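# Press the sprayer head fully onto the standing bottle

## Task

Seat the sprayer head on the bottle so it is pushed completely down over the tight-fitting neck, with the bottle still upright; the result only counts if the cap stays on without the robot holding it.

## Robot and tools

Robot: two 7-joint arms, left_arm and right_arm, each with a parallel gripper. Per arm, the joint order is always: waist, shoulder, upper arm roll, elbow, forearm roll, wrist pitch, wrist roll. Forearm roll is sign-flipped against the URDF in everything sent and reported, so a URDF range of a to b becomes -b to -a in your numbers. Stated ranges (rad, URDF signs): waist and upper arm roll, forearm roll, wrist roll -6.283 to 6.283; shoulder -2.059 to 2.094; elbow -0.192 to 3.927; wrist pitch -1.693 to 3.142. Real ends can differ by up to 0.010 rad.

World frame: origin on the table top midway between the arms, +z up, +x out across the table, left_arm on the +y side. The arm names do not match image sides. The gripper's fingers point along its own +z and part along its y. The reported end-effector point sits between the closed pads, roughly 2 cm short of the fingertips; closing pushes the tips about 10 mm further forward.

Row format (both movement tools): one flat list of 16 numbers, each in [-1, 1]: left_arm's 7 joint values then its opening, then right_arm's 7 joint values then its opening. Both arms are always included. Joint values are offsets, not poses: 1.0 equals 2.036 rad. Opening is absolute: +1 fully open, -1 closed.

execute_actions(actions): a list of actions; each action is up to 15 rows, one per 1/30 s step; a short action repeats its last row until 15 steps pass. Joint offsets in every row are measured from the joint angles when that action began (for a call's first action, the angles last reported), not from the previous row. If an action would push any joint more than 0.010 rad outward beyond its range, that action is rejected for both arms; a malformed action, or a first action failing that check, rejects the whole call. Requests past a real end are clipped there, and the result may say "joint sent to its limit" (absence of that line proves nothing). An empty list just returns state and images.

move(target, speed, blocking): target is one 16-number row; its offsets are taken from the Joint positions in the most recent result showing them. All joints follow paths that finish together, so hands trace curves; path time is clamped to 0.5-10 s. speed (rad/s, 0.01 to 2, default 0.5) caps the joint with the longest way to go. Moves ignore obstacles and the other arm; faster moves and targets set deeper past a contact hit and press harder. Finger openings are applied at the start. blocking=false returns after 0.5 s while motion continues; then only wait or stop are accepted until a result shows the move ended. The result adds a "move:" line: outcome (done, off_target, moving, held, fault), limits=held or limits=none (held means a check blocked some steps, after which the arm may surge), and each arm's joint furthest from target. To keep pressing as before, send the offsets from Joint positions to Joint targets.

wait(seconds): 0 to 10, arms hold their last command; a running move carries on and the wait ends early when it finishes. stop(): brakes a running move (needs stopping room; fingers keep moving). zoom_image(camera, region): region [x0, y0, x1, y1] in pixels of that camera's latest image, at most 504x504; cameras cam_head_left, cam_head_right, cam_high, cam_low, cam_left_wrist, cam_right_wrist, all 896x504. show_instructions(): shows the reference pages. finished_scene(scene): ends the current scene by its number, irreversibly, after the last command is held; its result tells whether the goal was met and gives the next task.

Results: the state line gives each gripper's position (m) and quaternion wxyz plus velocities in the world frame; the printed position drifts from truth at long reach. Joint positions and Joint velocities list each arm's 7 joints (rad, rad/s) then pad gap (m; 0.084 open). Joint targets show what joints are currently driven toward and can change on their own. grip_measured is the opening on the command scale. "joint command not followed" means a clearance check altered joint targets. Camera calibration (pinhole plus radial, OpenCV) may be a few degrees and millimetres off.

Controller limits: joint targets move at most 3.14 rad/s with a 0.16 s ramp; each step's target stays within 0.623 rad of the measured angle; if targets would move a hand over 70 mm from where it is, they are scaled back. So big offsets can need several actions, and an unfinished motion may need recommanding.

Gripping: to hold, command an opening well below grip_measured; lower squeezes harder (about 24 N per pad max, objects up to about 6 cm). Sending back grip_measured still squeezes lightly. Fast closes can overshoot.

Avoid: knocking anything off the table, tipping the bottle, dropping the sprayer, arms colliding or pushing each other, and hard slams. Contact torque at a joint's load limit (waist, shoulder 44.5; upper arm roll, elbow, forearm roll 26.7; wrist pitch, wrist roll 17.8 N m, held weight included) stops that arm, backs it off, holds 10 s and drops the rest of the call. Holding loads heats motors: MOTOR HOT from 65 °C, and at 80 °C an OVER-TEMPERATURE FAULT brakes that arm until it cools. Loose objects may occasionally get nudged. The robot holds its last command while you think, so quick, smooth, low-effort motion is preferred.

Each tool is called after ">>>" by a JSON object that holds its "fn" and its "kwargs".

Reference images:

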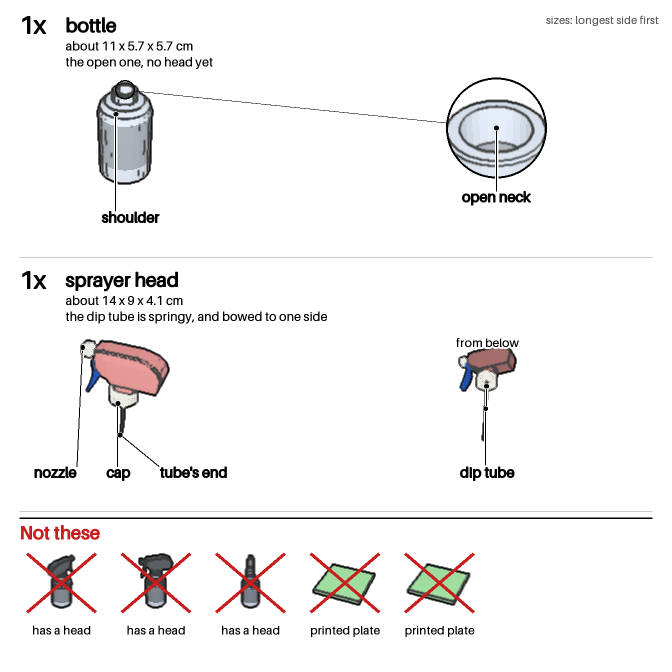

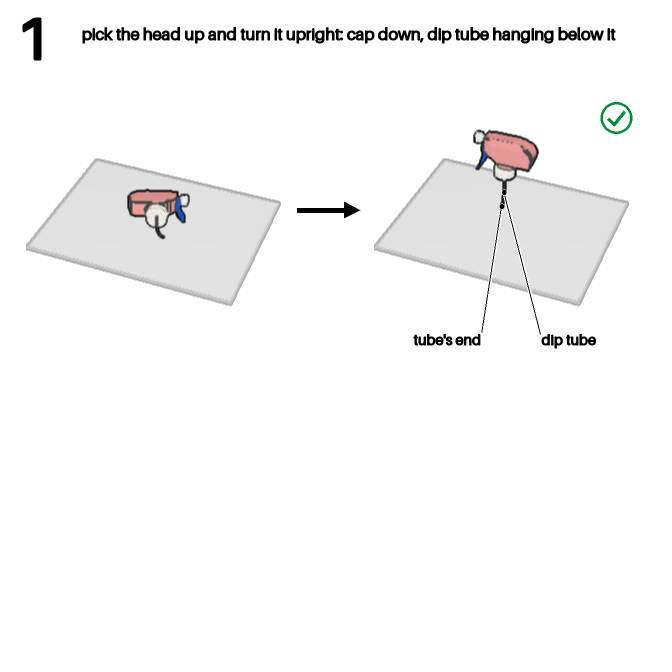

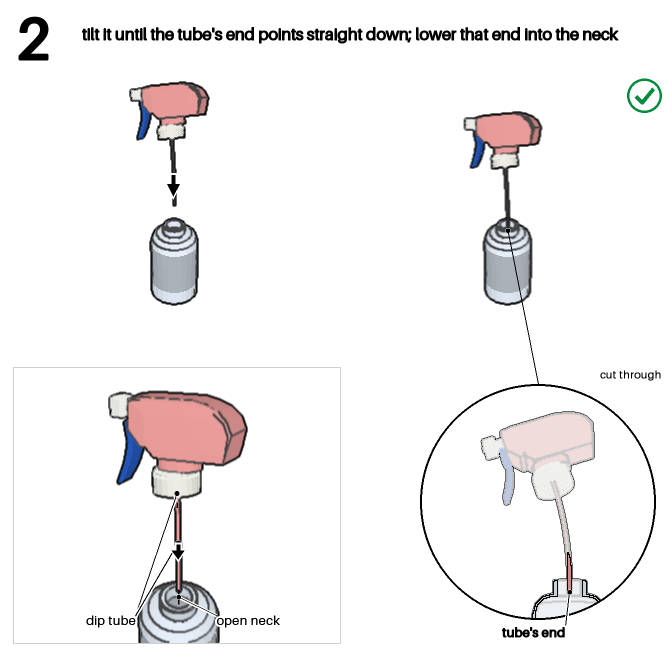

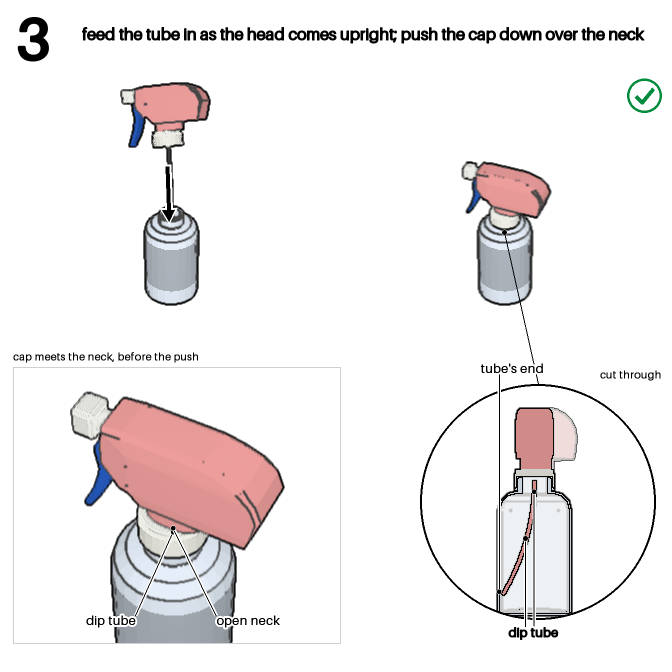

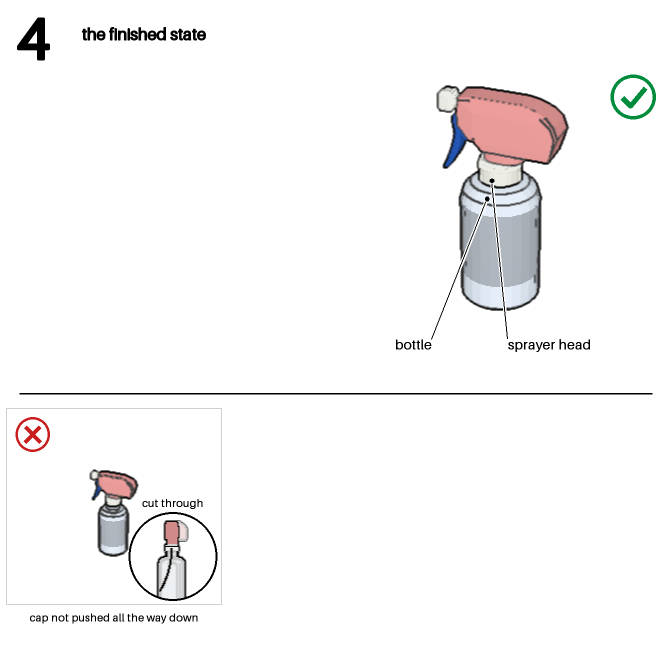

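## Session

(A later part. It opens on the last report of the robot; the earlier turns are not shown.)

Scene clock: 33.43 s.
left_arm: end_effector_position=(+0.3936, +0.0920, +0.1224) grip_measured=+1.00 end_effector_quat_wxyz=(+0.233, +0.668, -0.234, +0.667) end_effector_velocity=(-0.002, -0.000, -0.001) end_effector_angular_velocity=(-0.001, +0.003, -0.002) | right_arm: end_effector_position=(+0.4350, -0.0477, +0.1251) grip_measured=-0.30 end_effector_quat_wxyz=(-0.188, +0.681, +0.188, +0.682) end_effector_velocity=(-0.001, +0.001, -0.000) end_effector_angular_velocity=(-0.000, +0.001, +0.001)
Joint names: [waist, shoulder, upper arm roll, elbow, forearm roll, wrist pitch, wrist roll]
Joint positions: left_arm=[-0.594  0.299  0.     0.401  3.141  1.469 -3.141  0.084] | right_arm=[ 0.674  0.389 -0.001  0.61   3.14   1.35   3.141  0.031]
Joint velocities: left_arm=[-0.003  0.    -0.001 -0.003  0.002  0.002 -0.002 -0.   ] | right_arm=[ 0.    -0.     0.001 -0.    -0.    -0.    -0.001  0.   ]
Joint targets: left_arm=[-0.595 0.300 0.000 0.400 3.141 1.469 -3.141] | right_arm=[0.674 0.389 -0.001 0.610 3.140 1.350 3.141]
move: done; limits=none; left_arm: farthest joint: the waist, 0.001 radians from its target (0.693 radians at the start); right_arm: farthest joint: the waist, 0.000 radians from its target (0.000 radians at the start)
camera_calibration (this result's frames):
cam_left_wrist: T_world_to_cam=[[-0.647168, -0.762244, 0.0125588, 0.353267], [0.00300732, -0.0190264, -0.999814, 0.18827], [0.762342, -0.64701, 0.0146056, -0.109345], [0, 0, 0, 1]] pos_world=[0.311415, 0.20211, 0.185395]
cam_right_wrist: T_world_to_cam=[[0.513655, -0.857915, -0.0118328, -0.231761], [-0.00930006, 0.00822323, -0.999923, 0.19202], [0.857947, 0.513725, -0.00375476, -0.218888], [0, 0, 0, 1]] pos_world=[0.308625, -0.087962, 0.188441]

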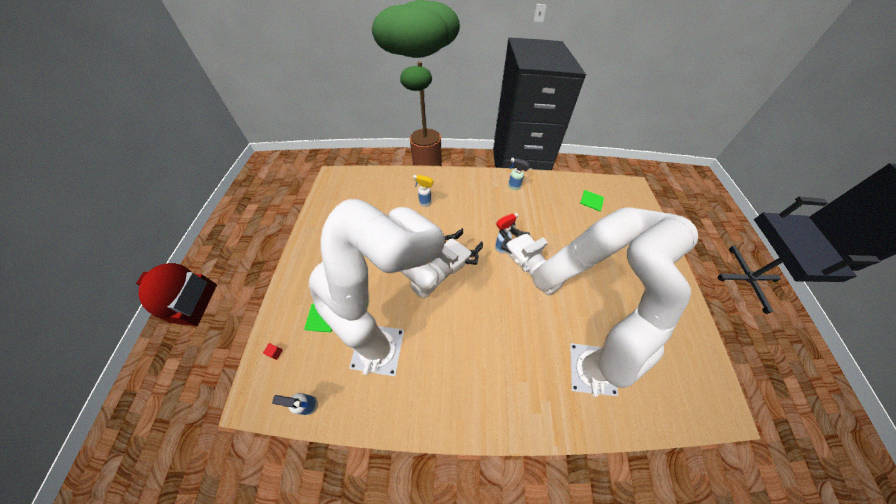

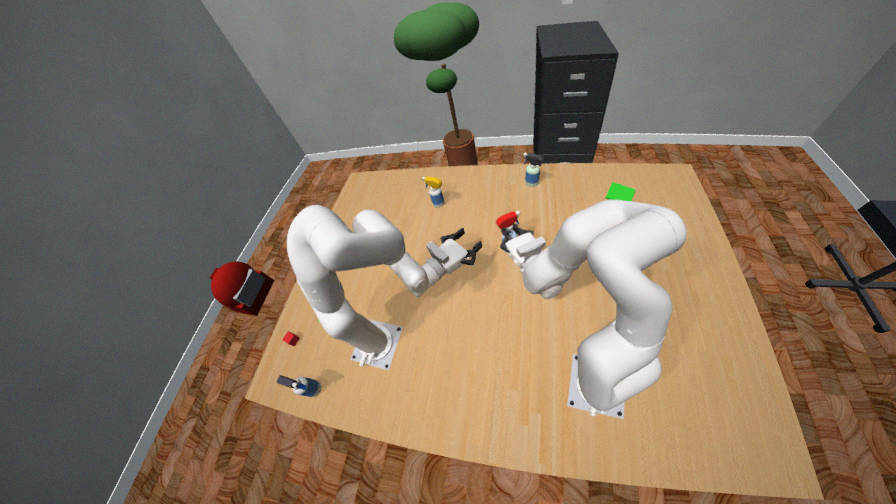

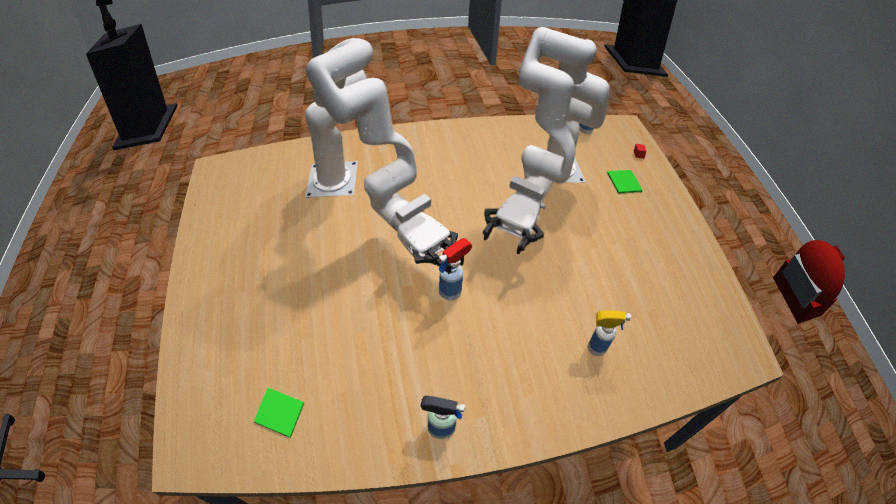

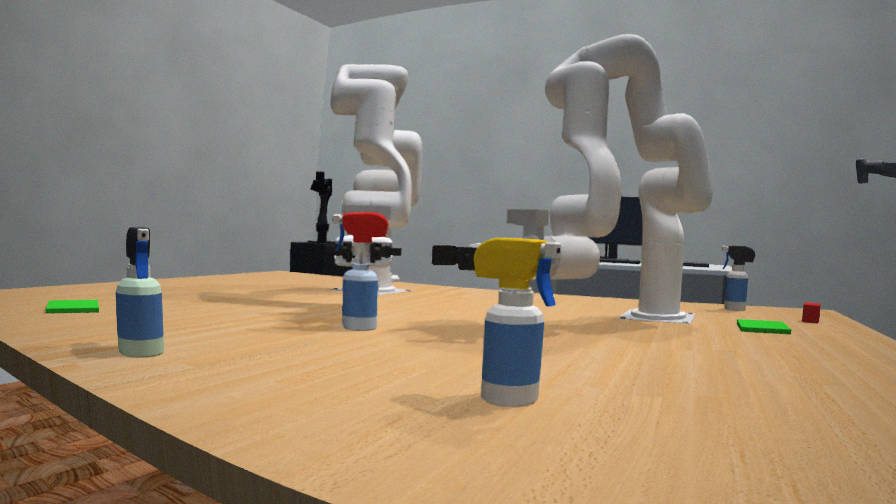

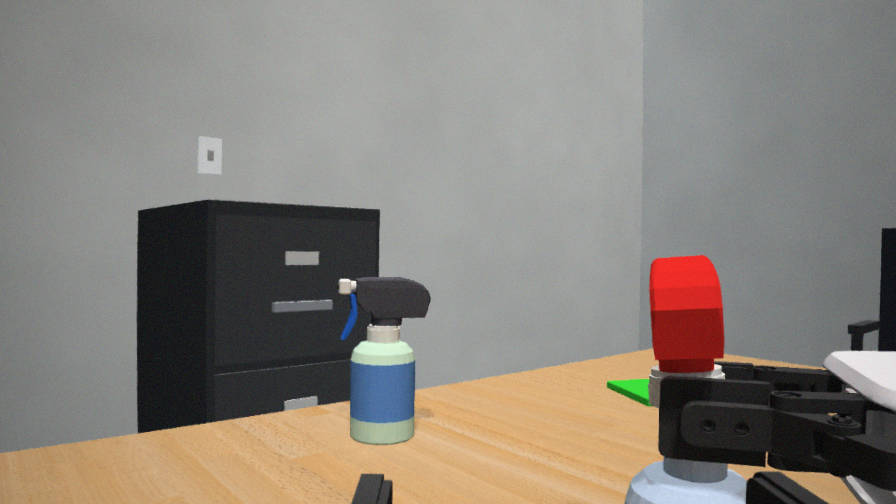

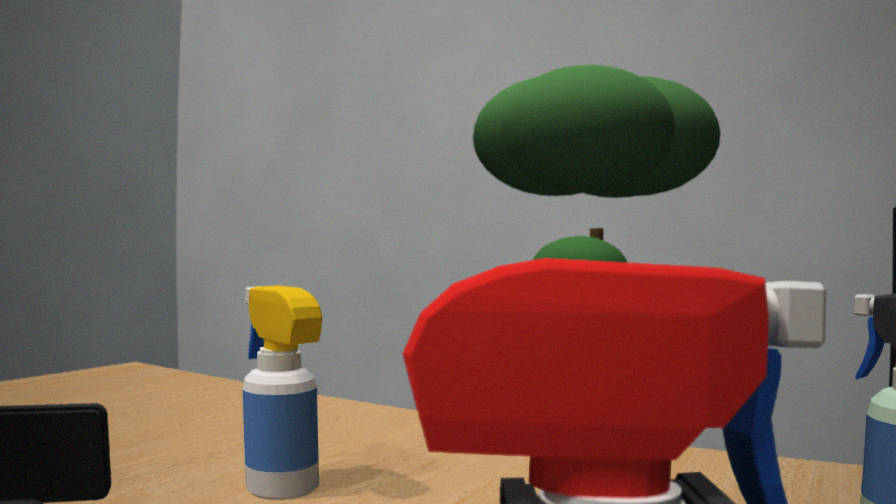

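>>> {"fn": "move", "kwargs": {"target": [-0.062,0.166,0,0.096,0,0.07,0,1,0,0,0,0,0,0,0,-0.8], "speed": 0.3}}

>>> {"fn": "move", "kwargs": {"target": [0,0.046,0,0.151,0,-0.105,0,1,0,0,0,0,0,0,0,-0.8], "speed": 0.15}}

>>> {"fn": "move", "kwargs": {"target": [0,0,0,0,0,0,0,0,0,0,0,0,0,0,0,-0.8]}}

>>> {"fn": "zoom_image", "kwargs": {"camera": "cam_low", "region": [320,200,420,290]}}

Scene clock: 35.60 s.
left_arm: end_effector_position=(+0.3735, +0.0227, +0.0499) grip_measured=+1.00 end_effector_quat_wxyz=(+0.275, +0.652, -0.275, +0.651) end_effector_velocity=(-0.001, -0.001, -0.001) end_effector_angular_velocity=(+0.001, +0.002, -0.002) | right_arm: end_effector_position=(+0.4350, -0.0477, +0.1251) grip_measured=-0.30 end_effector_quat_wxyz=(-0.188, +0.681, +0.188, +0.682) end_effector_velocity=(+0.000, +0.000, +0.000) end_effector_angular_velocity=(+0.000, -0.000, +0.000)
Joint names: [waist, shoulder, upper arm roll, elbow, forearm roll, wrist pitch, wrist roll]
Joint positions: left_arm=[-0.72   0.637  0.     0.596  3.141  1.611 -3.141  0.084] | right_arm=[ 0.674  0.389 -0.001  0.61   3.14   1.35   3.141  0.031]
Joint velocities: left_arm=[-0.001  0.002 -0.     0.001 -0.    -0.001 -0.     0.   ] | right_arm=[ 0. -0.  0.  0. -0. -0. -0. -0.]
Joint targets: left_arm=[-0.721 0.637 0.000 0.596 3.141 1.611 -3.141] | right_arm=[0.674 0.389 -0.001 0.610 3.140 1.350 3.141]
move: done; limits=none; left_arm: farthest joint: the waist, 0.000 radians from its target (0.125 radians at the start); right_arm: farthest joint: the waist, 0.000 radians from its target (0.000 radians at the start)
camera_calibration (this result's frames):
cam_left_wrist: T_world_to_cam=[[-0.737843, -0.674855, 0.0125461, 0.320213], [0.000760018, -0.0194183, -0.999811, 0.115301], [0.674971, -0.737695, 0.0148406, -0.10308], [0, 0, 0, 1]] pos_world=[0.305756, 0.142295, 0.112792]
cam_right_wrist: T_world_to_cam=[[0.513655, -0.857915, -0.011833, -0.231761], [-0.00930032, 0.00822336, -0.999923, 0.19202], [0.857947, 0.513725, -0.00375493, -0.218888], [0, 0, 0, 1]] pos_world=[0.308625, -0.087962, 0.188441]

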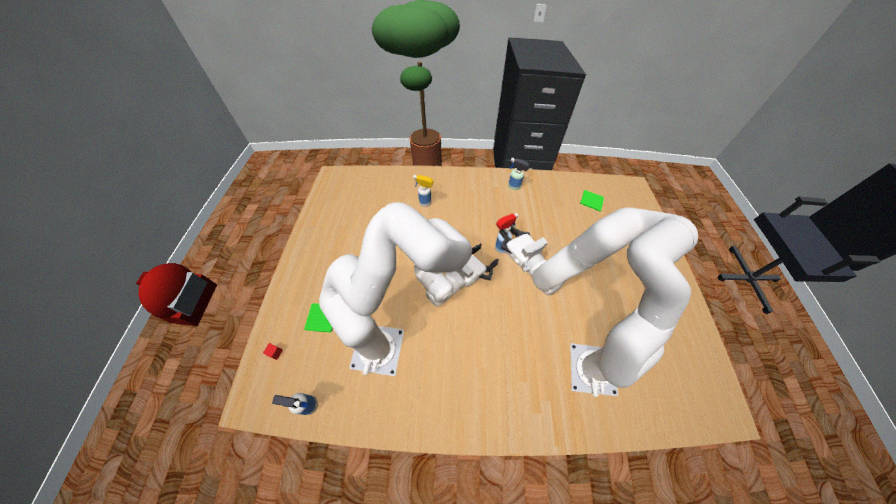

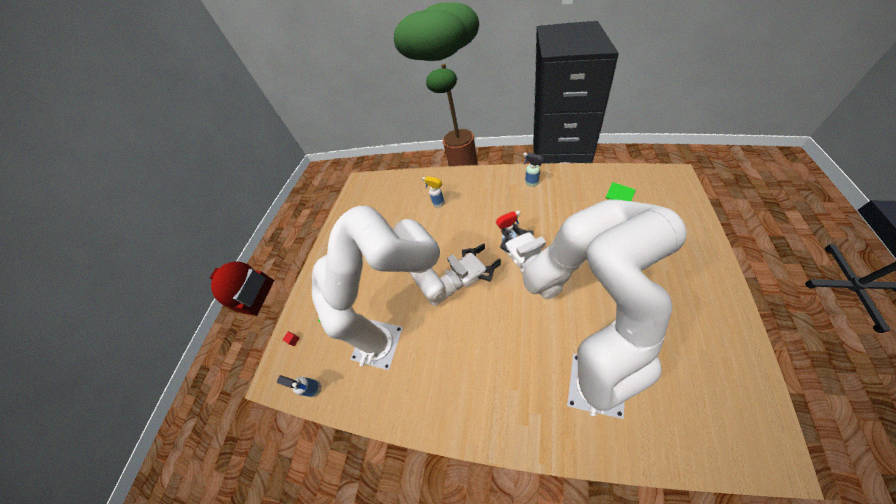

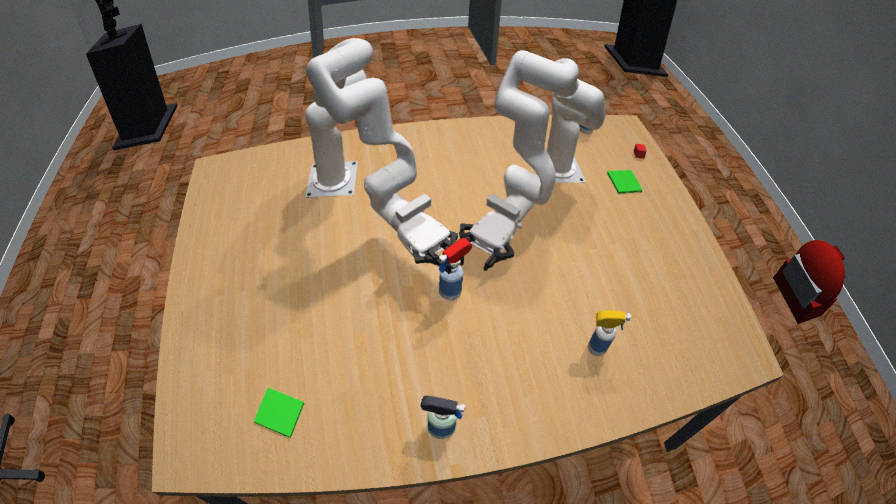

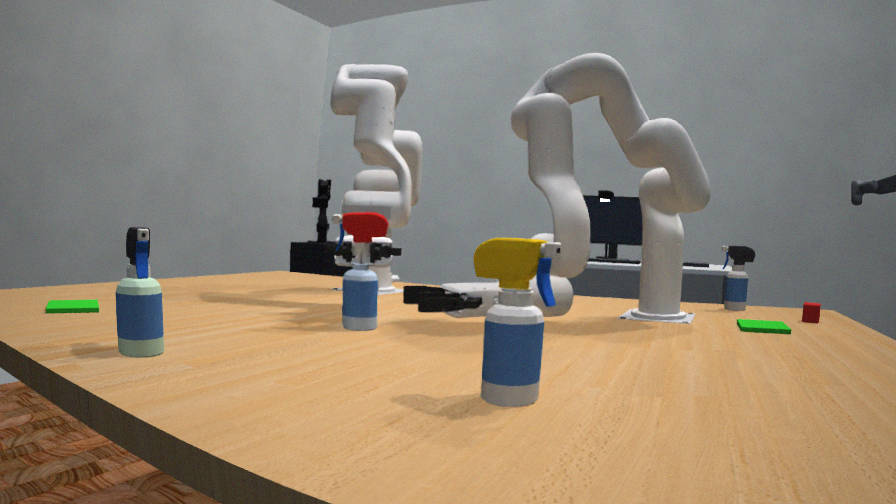

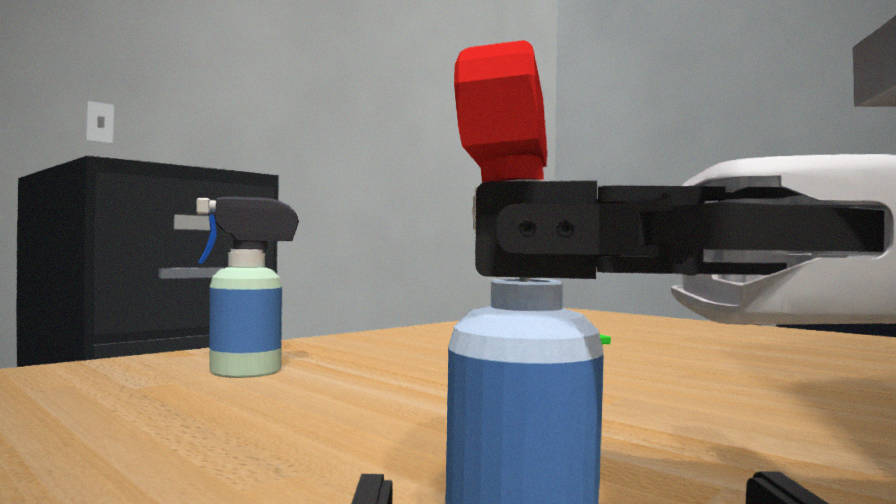

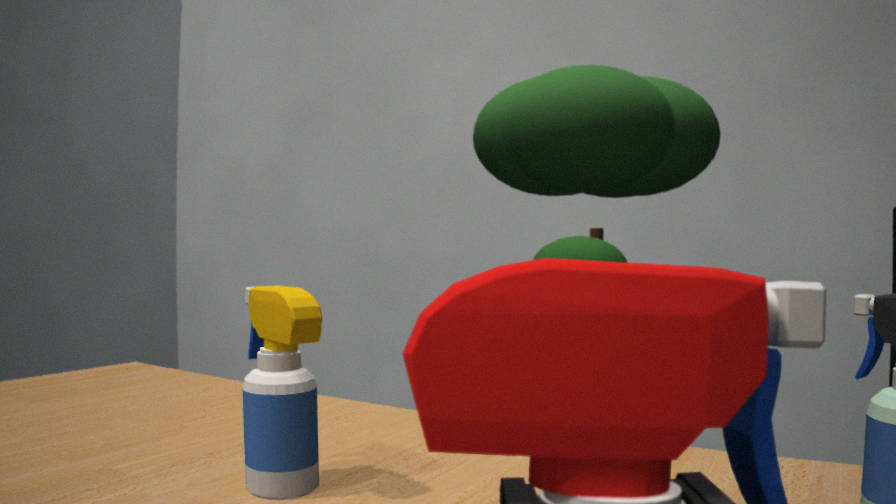

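Scene clock: 38.13 s.
left_arm: end_effector_position=(+0.4363, -0.0416, +0.0500) grip_measured=+1.00 end_effector_quat_wxyz=(+0.275, +0.652, -0.275, +0.651) end_effector_velocity=(+0.001, -0.000, +0.000) end_effector_angular_velocity=(-0.001, -0.001, +0.001) | right_arm: end_effector_position=(+0.4350, -0.0477, +0.1251) grip_measured=-0.30 end_effector_quat_wxyz=(-0.188, +0.681, +0.188, +0.682) end_effector_velocity=(+0.000, -0.001, -0.000) end_effector_angular_velocity=(-0.000, +0.000, -0.001)
Joint names: [waist, shoulder, upper arm roll, elbow, forearm roll, wrist pitch, wrist roll]
Joint positions: left_arm=[-0.72   0.73   0.     0.903  3.141  1.398 -3.141  0.084] | right_arm=[ 0.674  0.389 -0.001  0.61   3.14   1.35   3.141  0.031]
Joint velocities: left_arm=[ 0.001  0.001 -0.     0.003  0.    -0.001  0.     0.   ] | right_arm=[ 0.     0.    -0.001  0.    -0.    -0.     0.     0.   ]
Joint targets: left_arm=[-0.720 0.731 0.000 0.904 3.141 1.397 -3.141] | right_arm=[0.674 0.389 -0.001 0.610 3.140 1.350 3.141]
move: done; limits=none; left_arm: farthest joint: the waist, 0.000 radians from its target (0.000 radians at the start); right_arm: farthest joint: the waist, 0.000 radians from its target (0.000 radians at the start)
camera_calibration (this result's frames):
cam_left_wrist: T_world_to_cam=[[-0.737851, -0.67485, 0.0123698, 0.323137], [0.000778537, -0.0191776, -0.999816, 0.114133], [0.674963, -0.737706, 0.0146756, -0.192875], [0, 0, 0, 1]] pos_world=[0.368521, 0.0779724, 0.112946]
cam_right_wrist: T_world_to_cam=[[0.513655, -0.857915, -0.011833, -0.231761], [-0.0093003, 0.00822339, -0.999923, 0.19202], [0.857947, 0.513725, -0.00375489, -0.218888], [0, 0, 0, 1]] pos_world=[0.308625, -0.087962, 0.188441]

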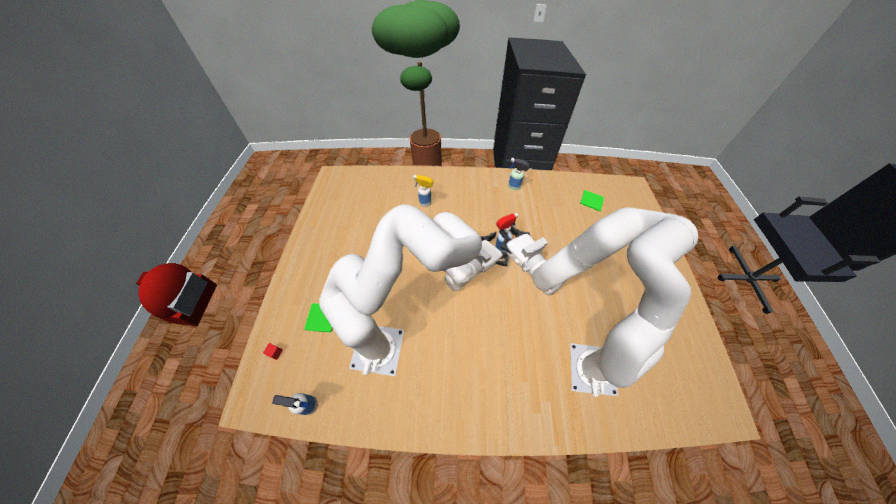

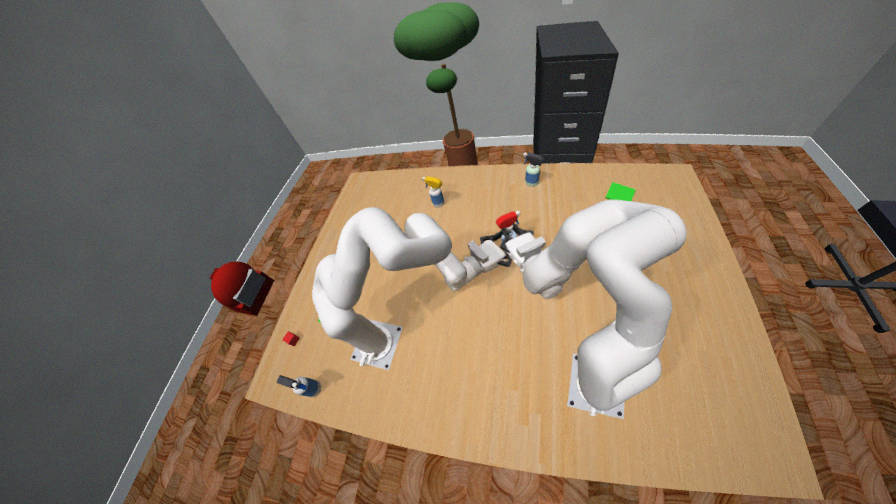

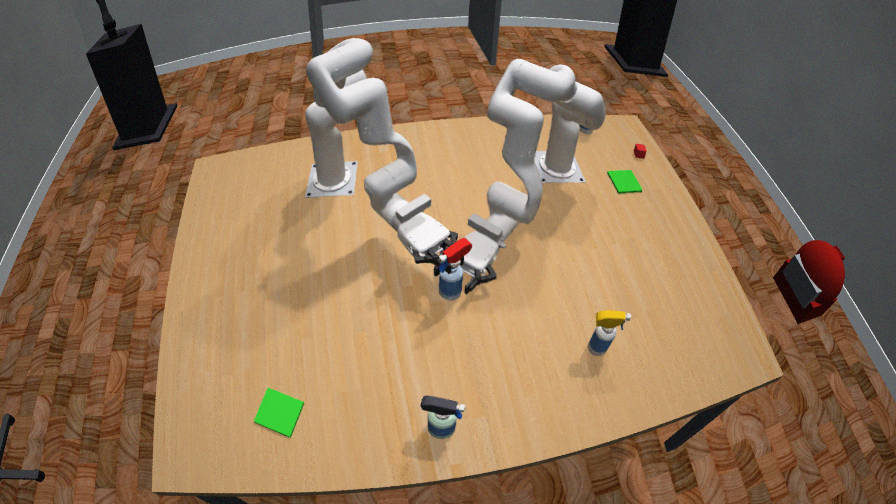

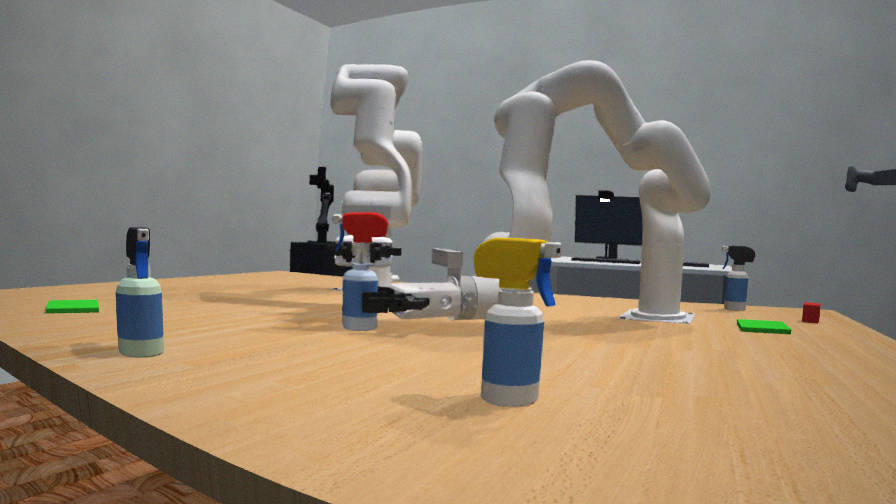

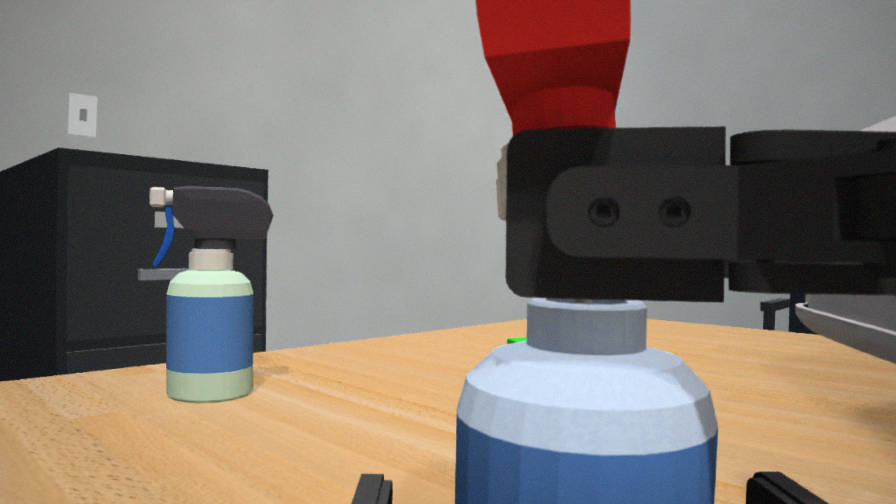

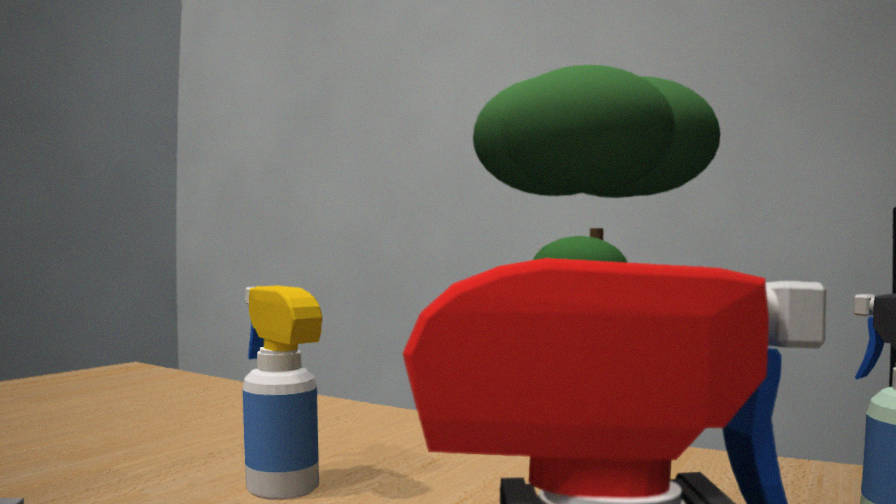

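Scene clock: 38.63 s.
left_arm: end_effector_position=(+0.4363, -0.0416, +0.0500) grip_measured=+0.30 end_effector_quat_wxyz=(+0.275, +0.652, -0.275, +0.651) end_effector_velocity=(-0.000, +0.000, -0.000) end_effector_angular_velocity=(+0.002, +0.001, -0.001) | right_arm: end_effector_position=(+0.4350, -0.0477, +0.1251) grip_measured=-0.30 end_effector_quat_wxyz=(-0.188, +0.681, +0.188, +0.682) end_effector_velocity=(-0.000, +0.000, -0.000) end_effector_angular_velocity=(+0.000, +0.000, -0.000)
Joint names: [waist, shoulder, upper arm roll, elbow, forearm roll, wrist pitch, wrist roll]
Joint positions: left_arm=[-0.72   0.73   0.     0.903  3.141  1.398 -3.141  0.057] | right_arm=[ 0.674  0.389 -0.001  0.61   3.14   1.35   3.141  0.031]
Joint velocities: left_arm=[-0.    -0.     0.    -0.    -0.001 -0.002  0.    -0.   ] | right_arm=[-0.    -0.     0.001 -0.    -0.     0.     0.    -0.   ]
Joint targets: left_arm=[-0.720 0.730 0.000 0.903 3.141 1.398 -3.141] | right_arm=[0.674 0.389 -0.001 0.610 3.140 1.350 3.141]
move: done; limits=none; left_arm: farthest joint: the waist, 0.000 radians from its target (0.000 radians at the start); right_arm: farthest joint: the waist, 0.000 radians from its target (0.000 radians at the start)
camera_calibration (this result's frames):
cam_left_wrist: T_world_to_cam=[[-0.737865, -0.674835, 0.0123707, 0.323131], [0.000815839, -0.0192201, -0.999815, 0.114139], [0.674948, -0.737719, 0.0147324, -0.192885], [0, 0, 0, 1]] pos_world=[0.368522, 0.0779592, 0.112962]
cam_right_wrist: T_world_to_cam=[[0.513655, -0.857915, -0.011833, -0.231761], [-0.00929617, 0.00822588, -0.999923, 0.19202], [0.857946, 0.513726, -0.00375006, -0.21889], [0, 0, 0, 1]] pos_world=[0.308626, -0.0879614, 0.188442]

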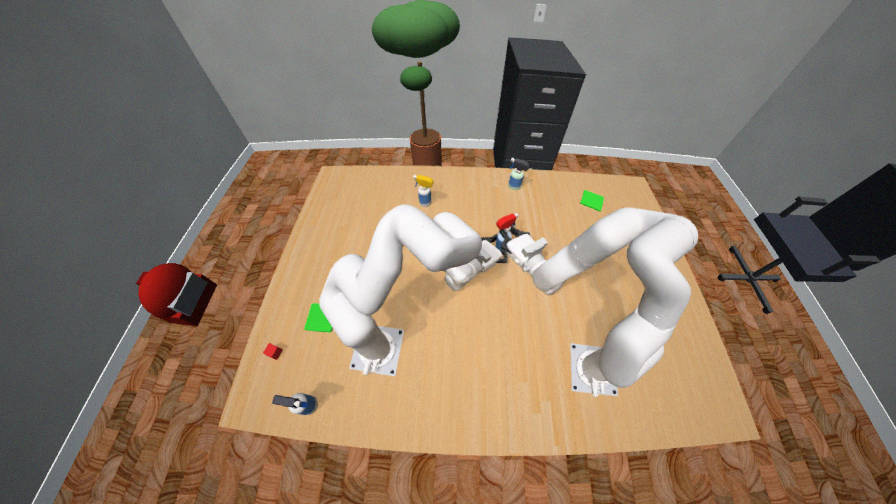

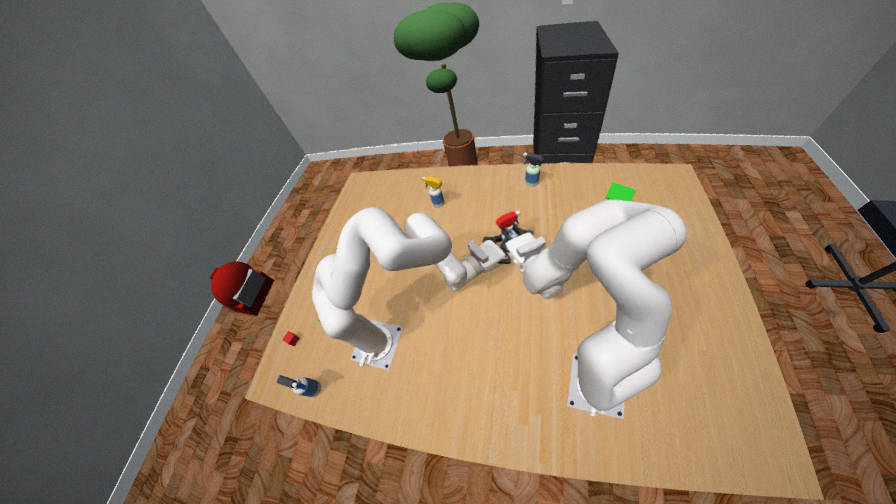

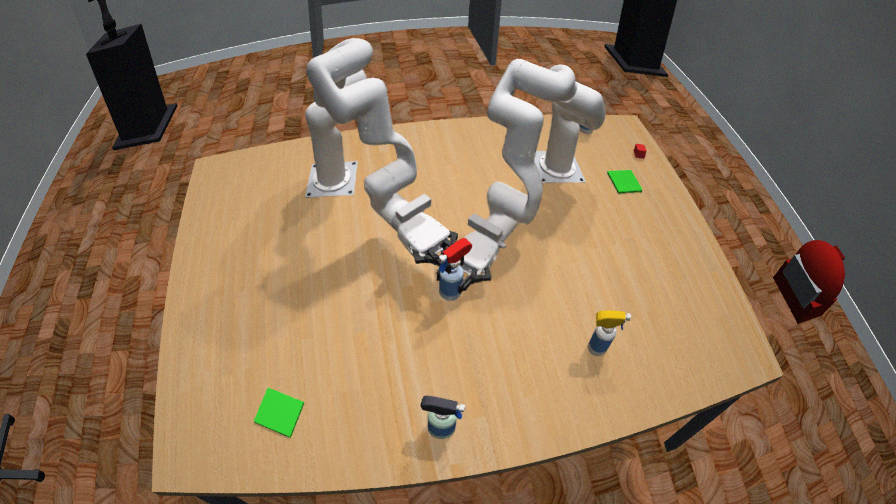

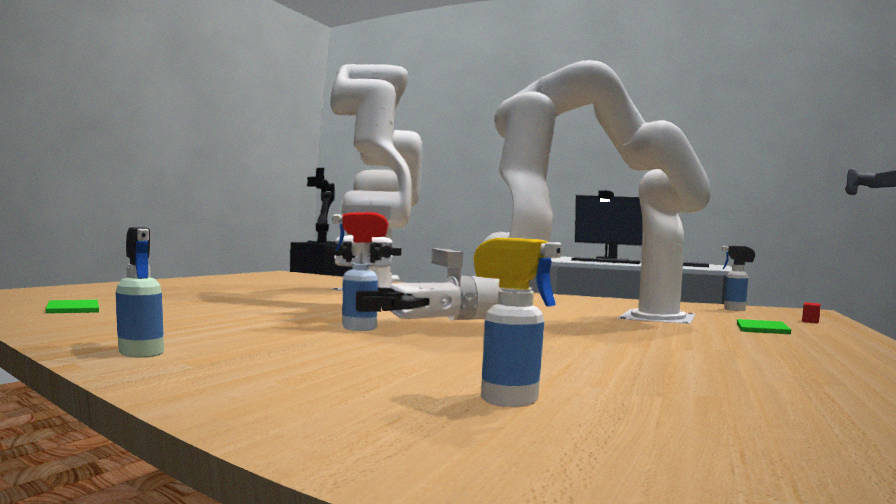

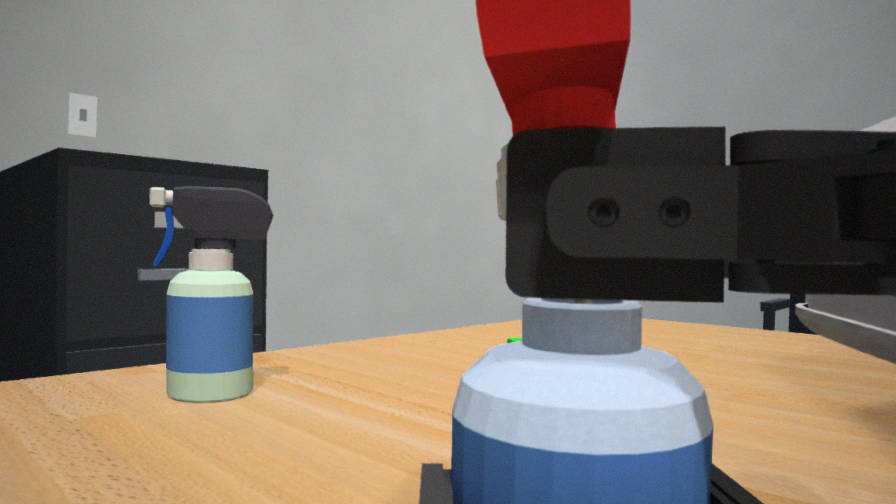

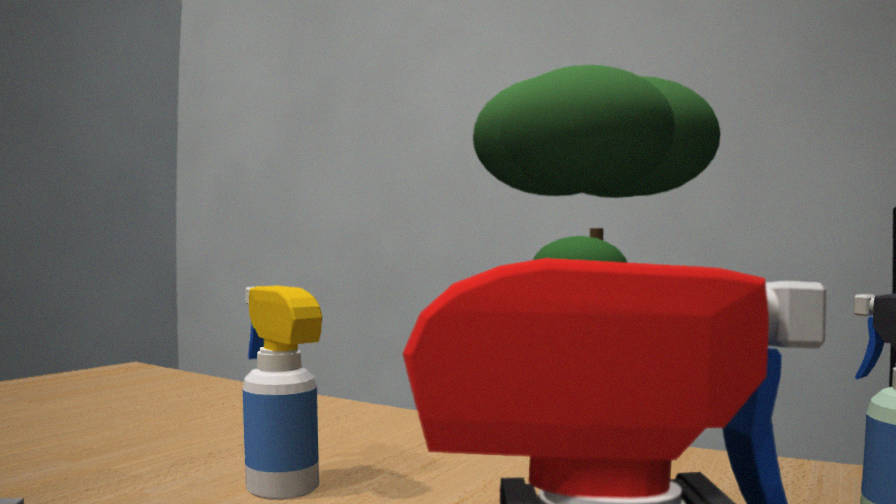

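Region (320, 200, 420, 290) of cam_low's 896x504 image, scaled by 5.040, with more detail than that image has; it fills the top 454 rows of this view, and the rest is white.

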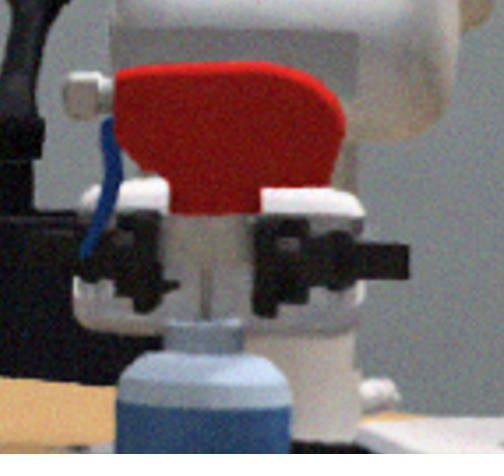

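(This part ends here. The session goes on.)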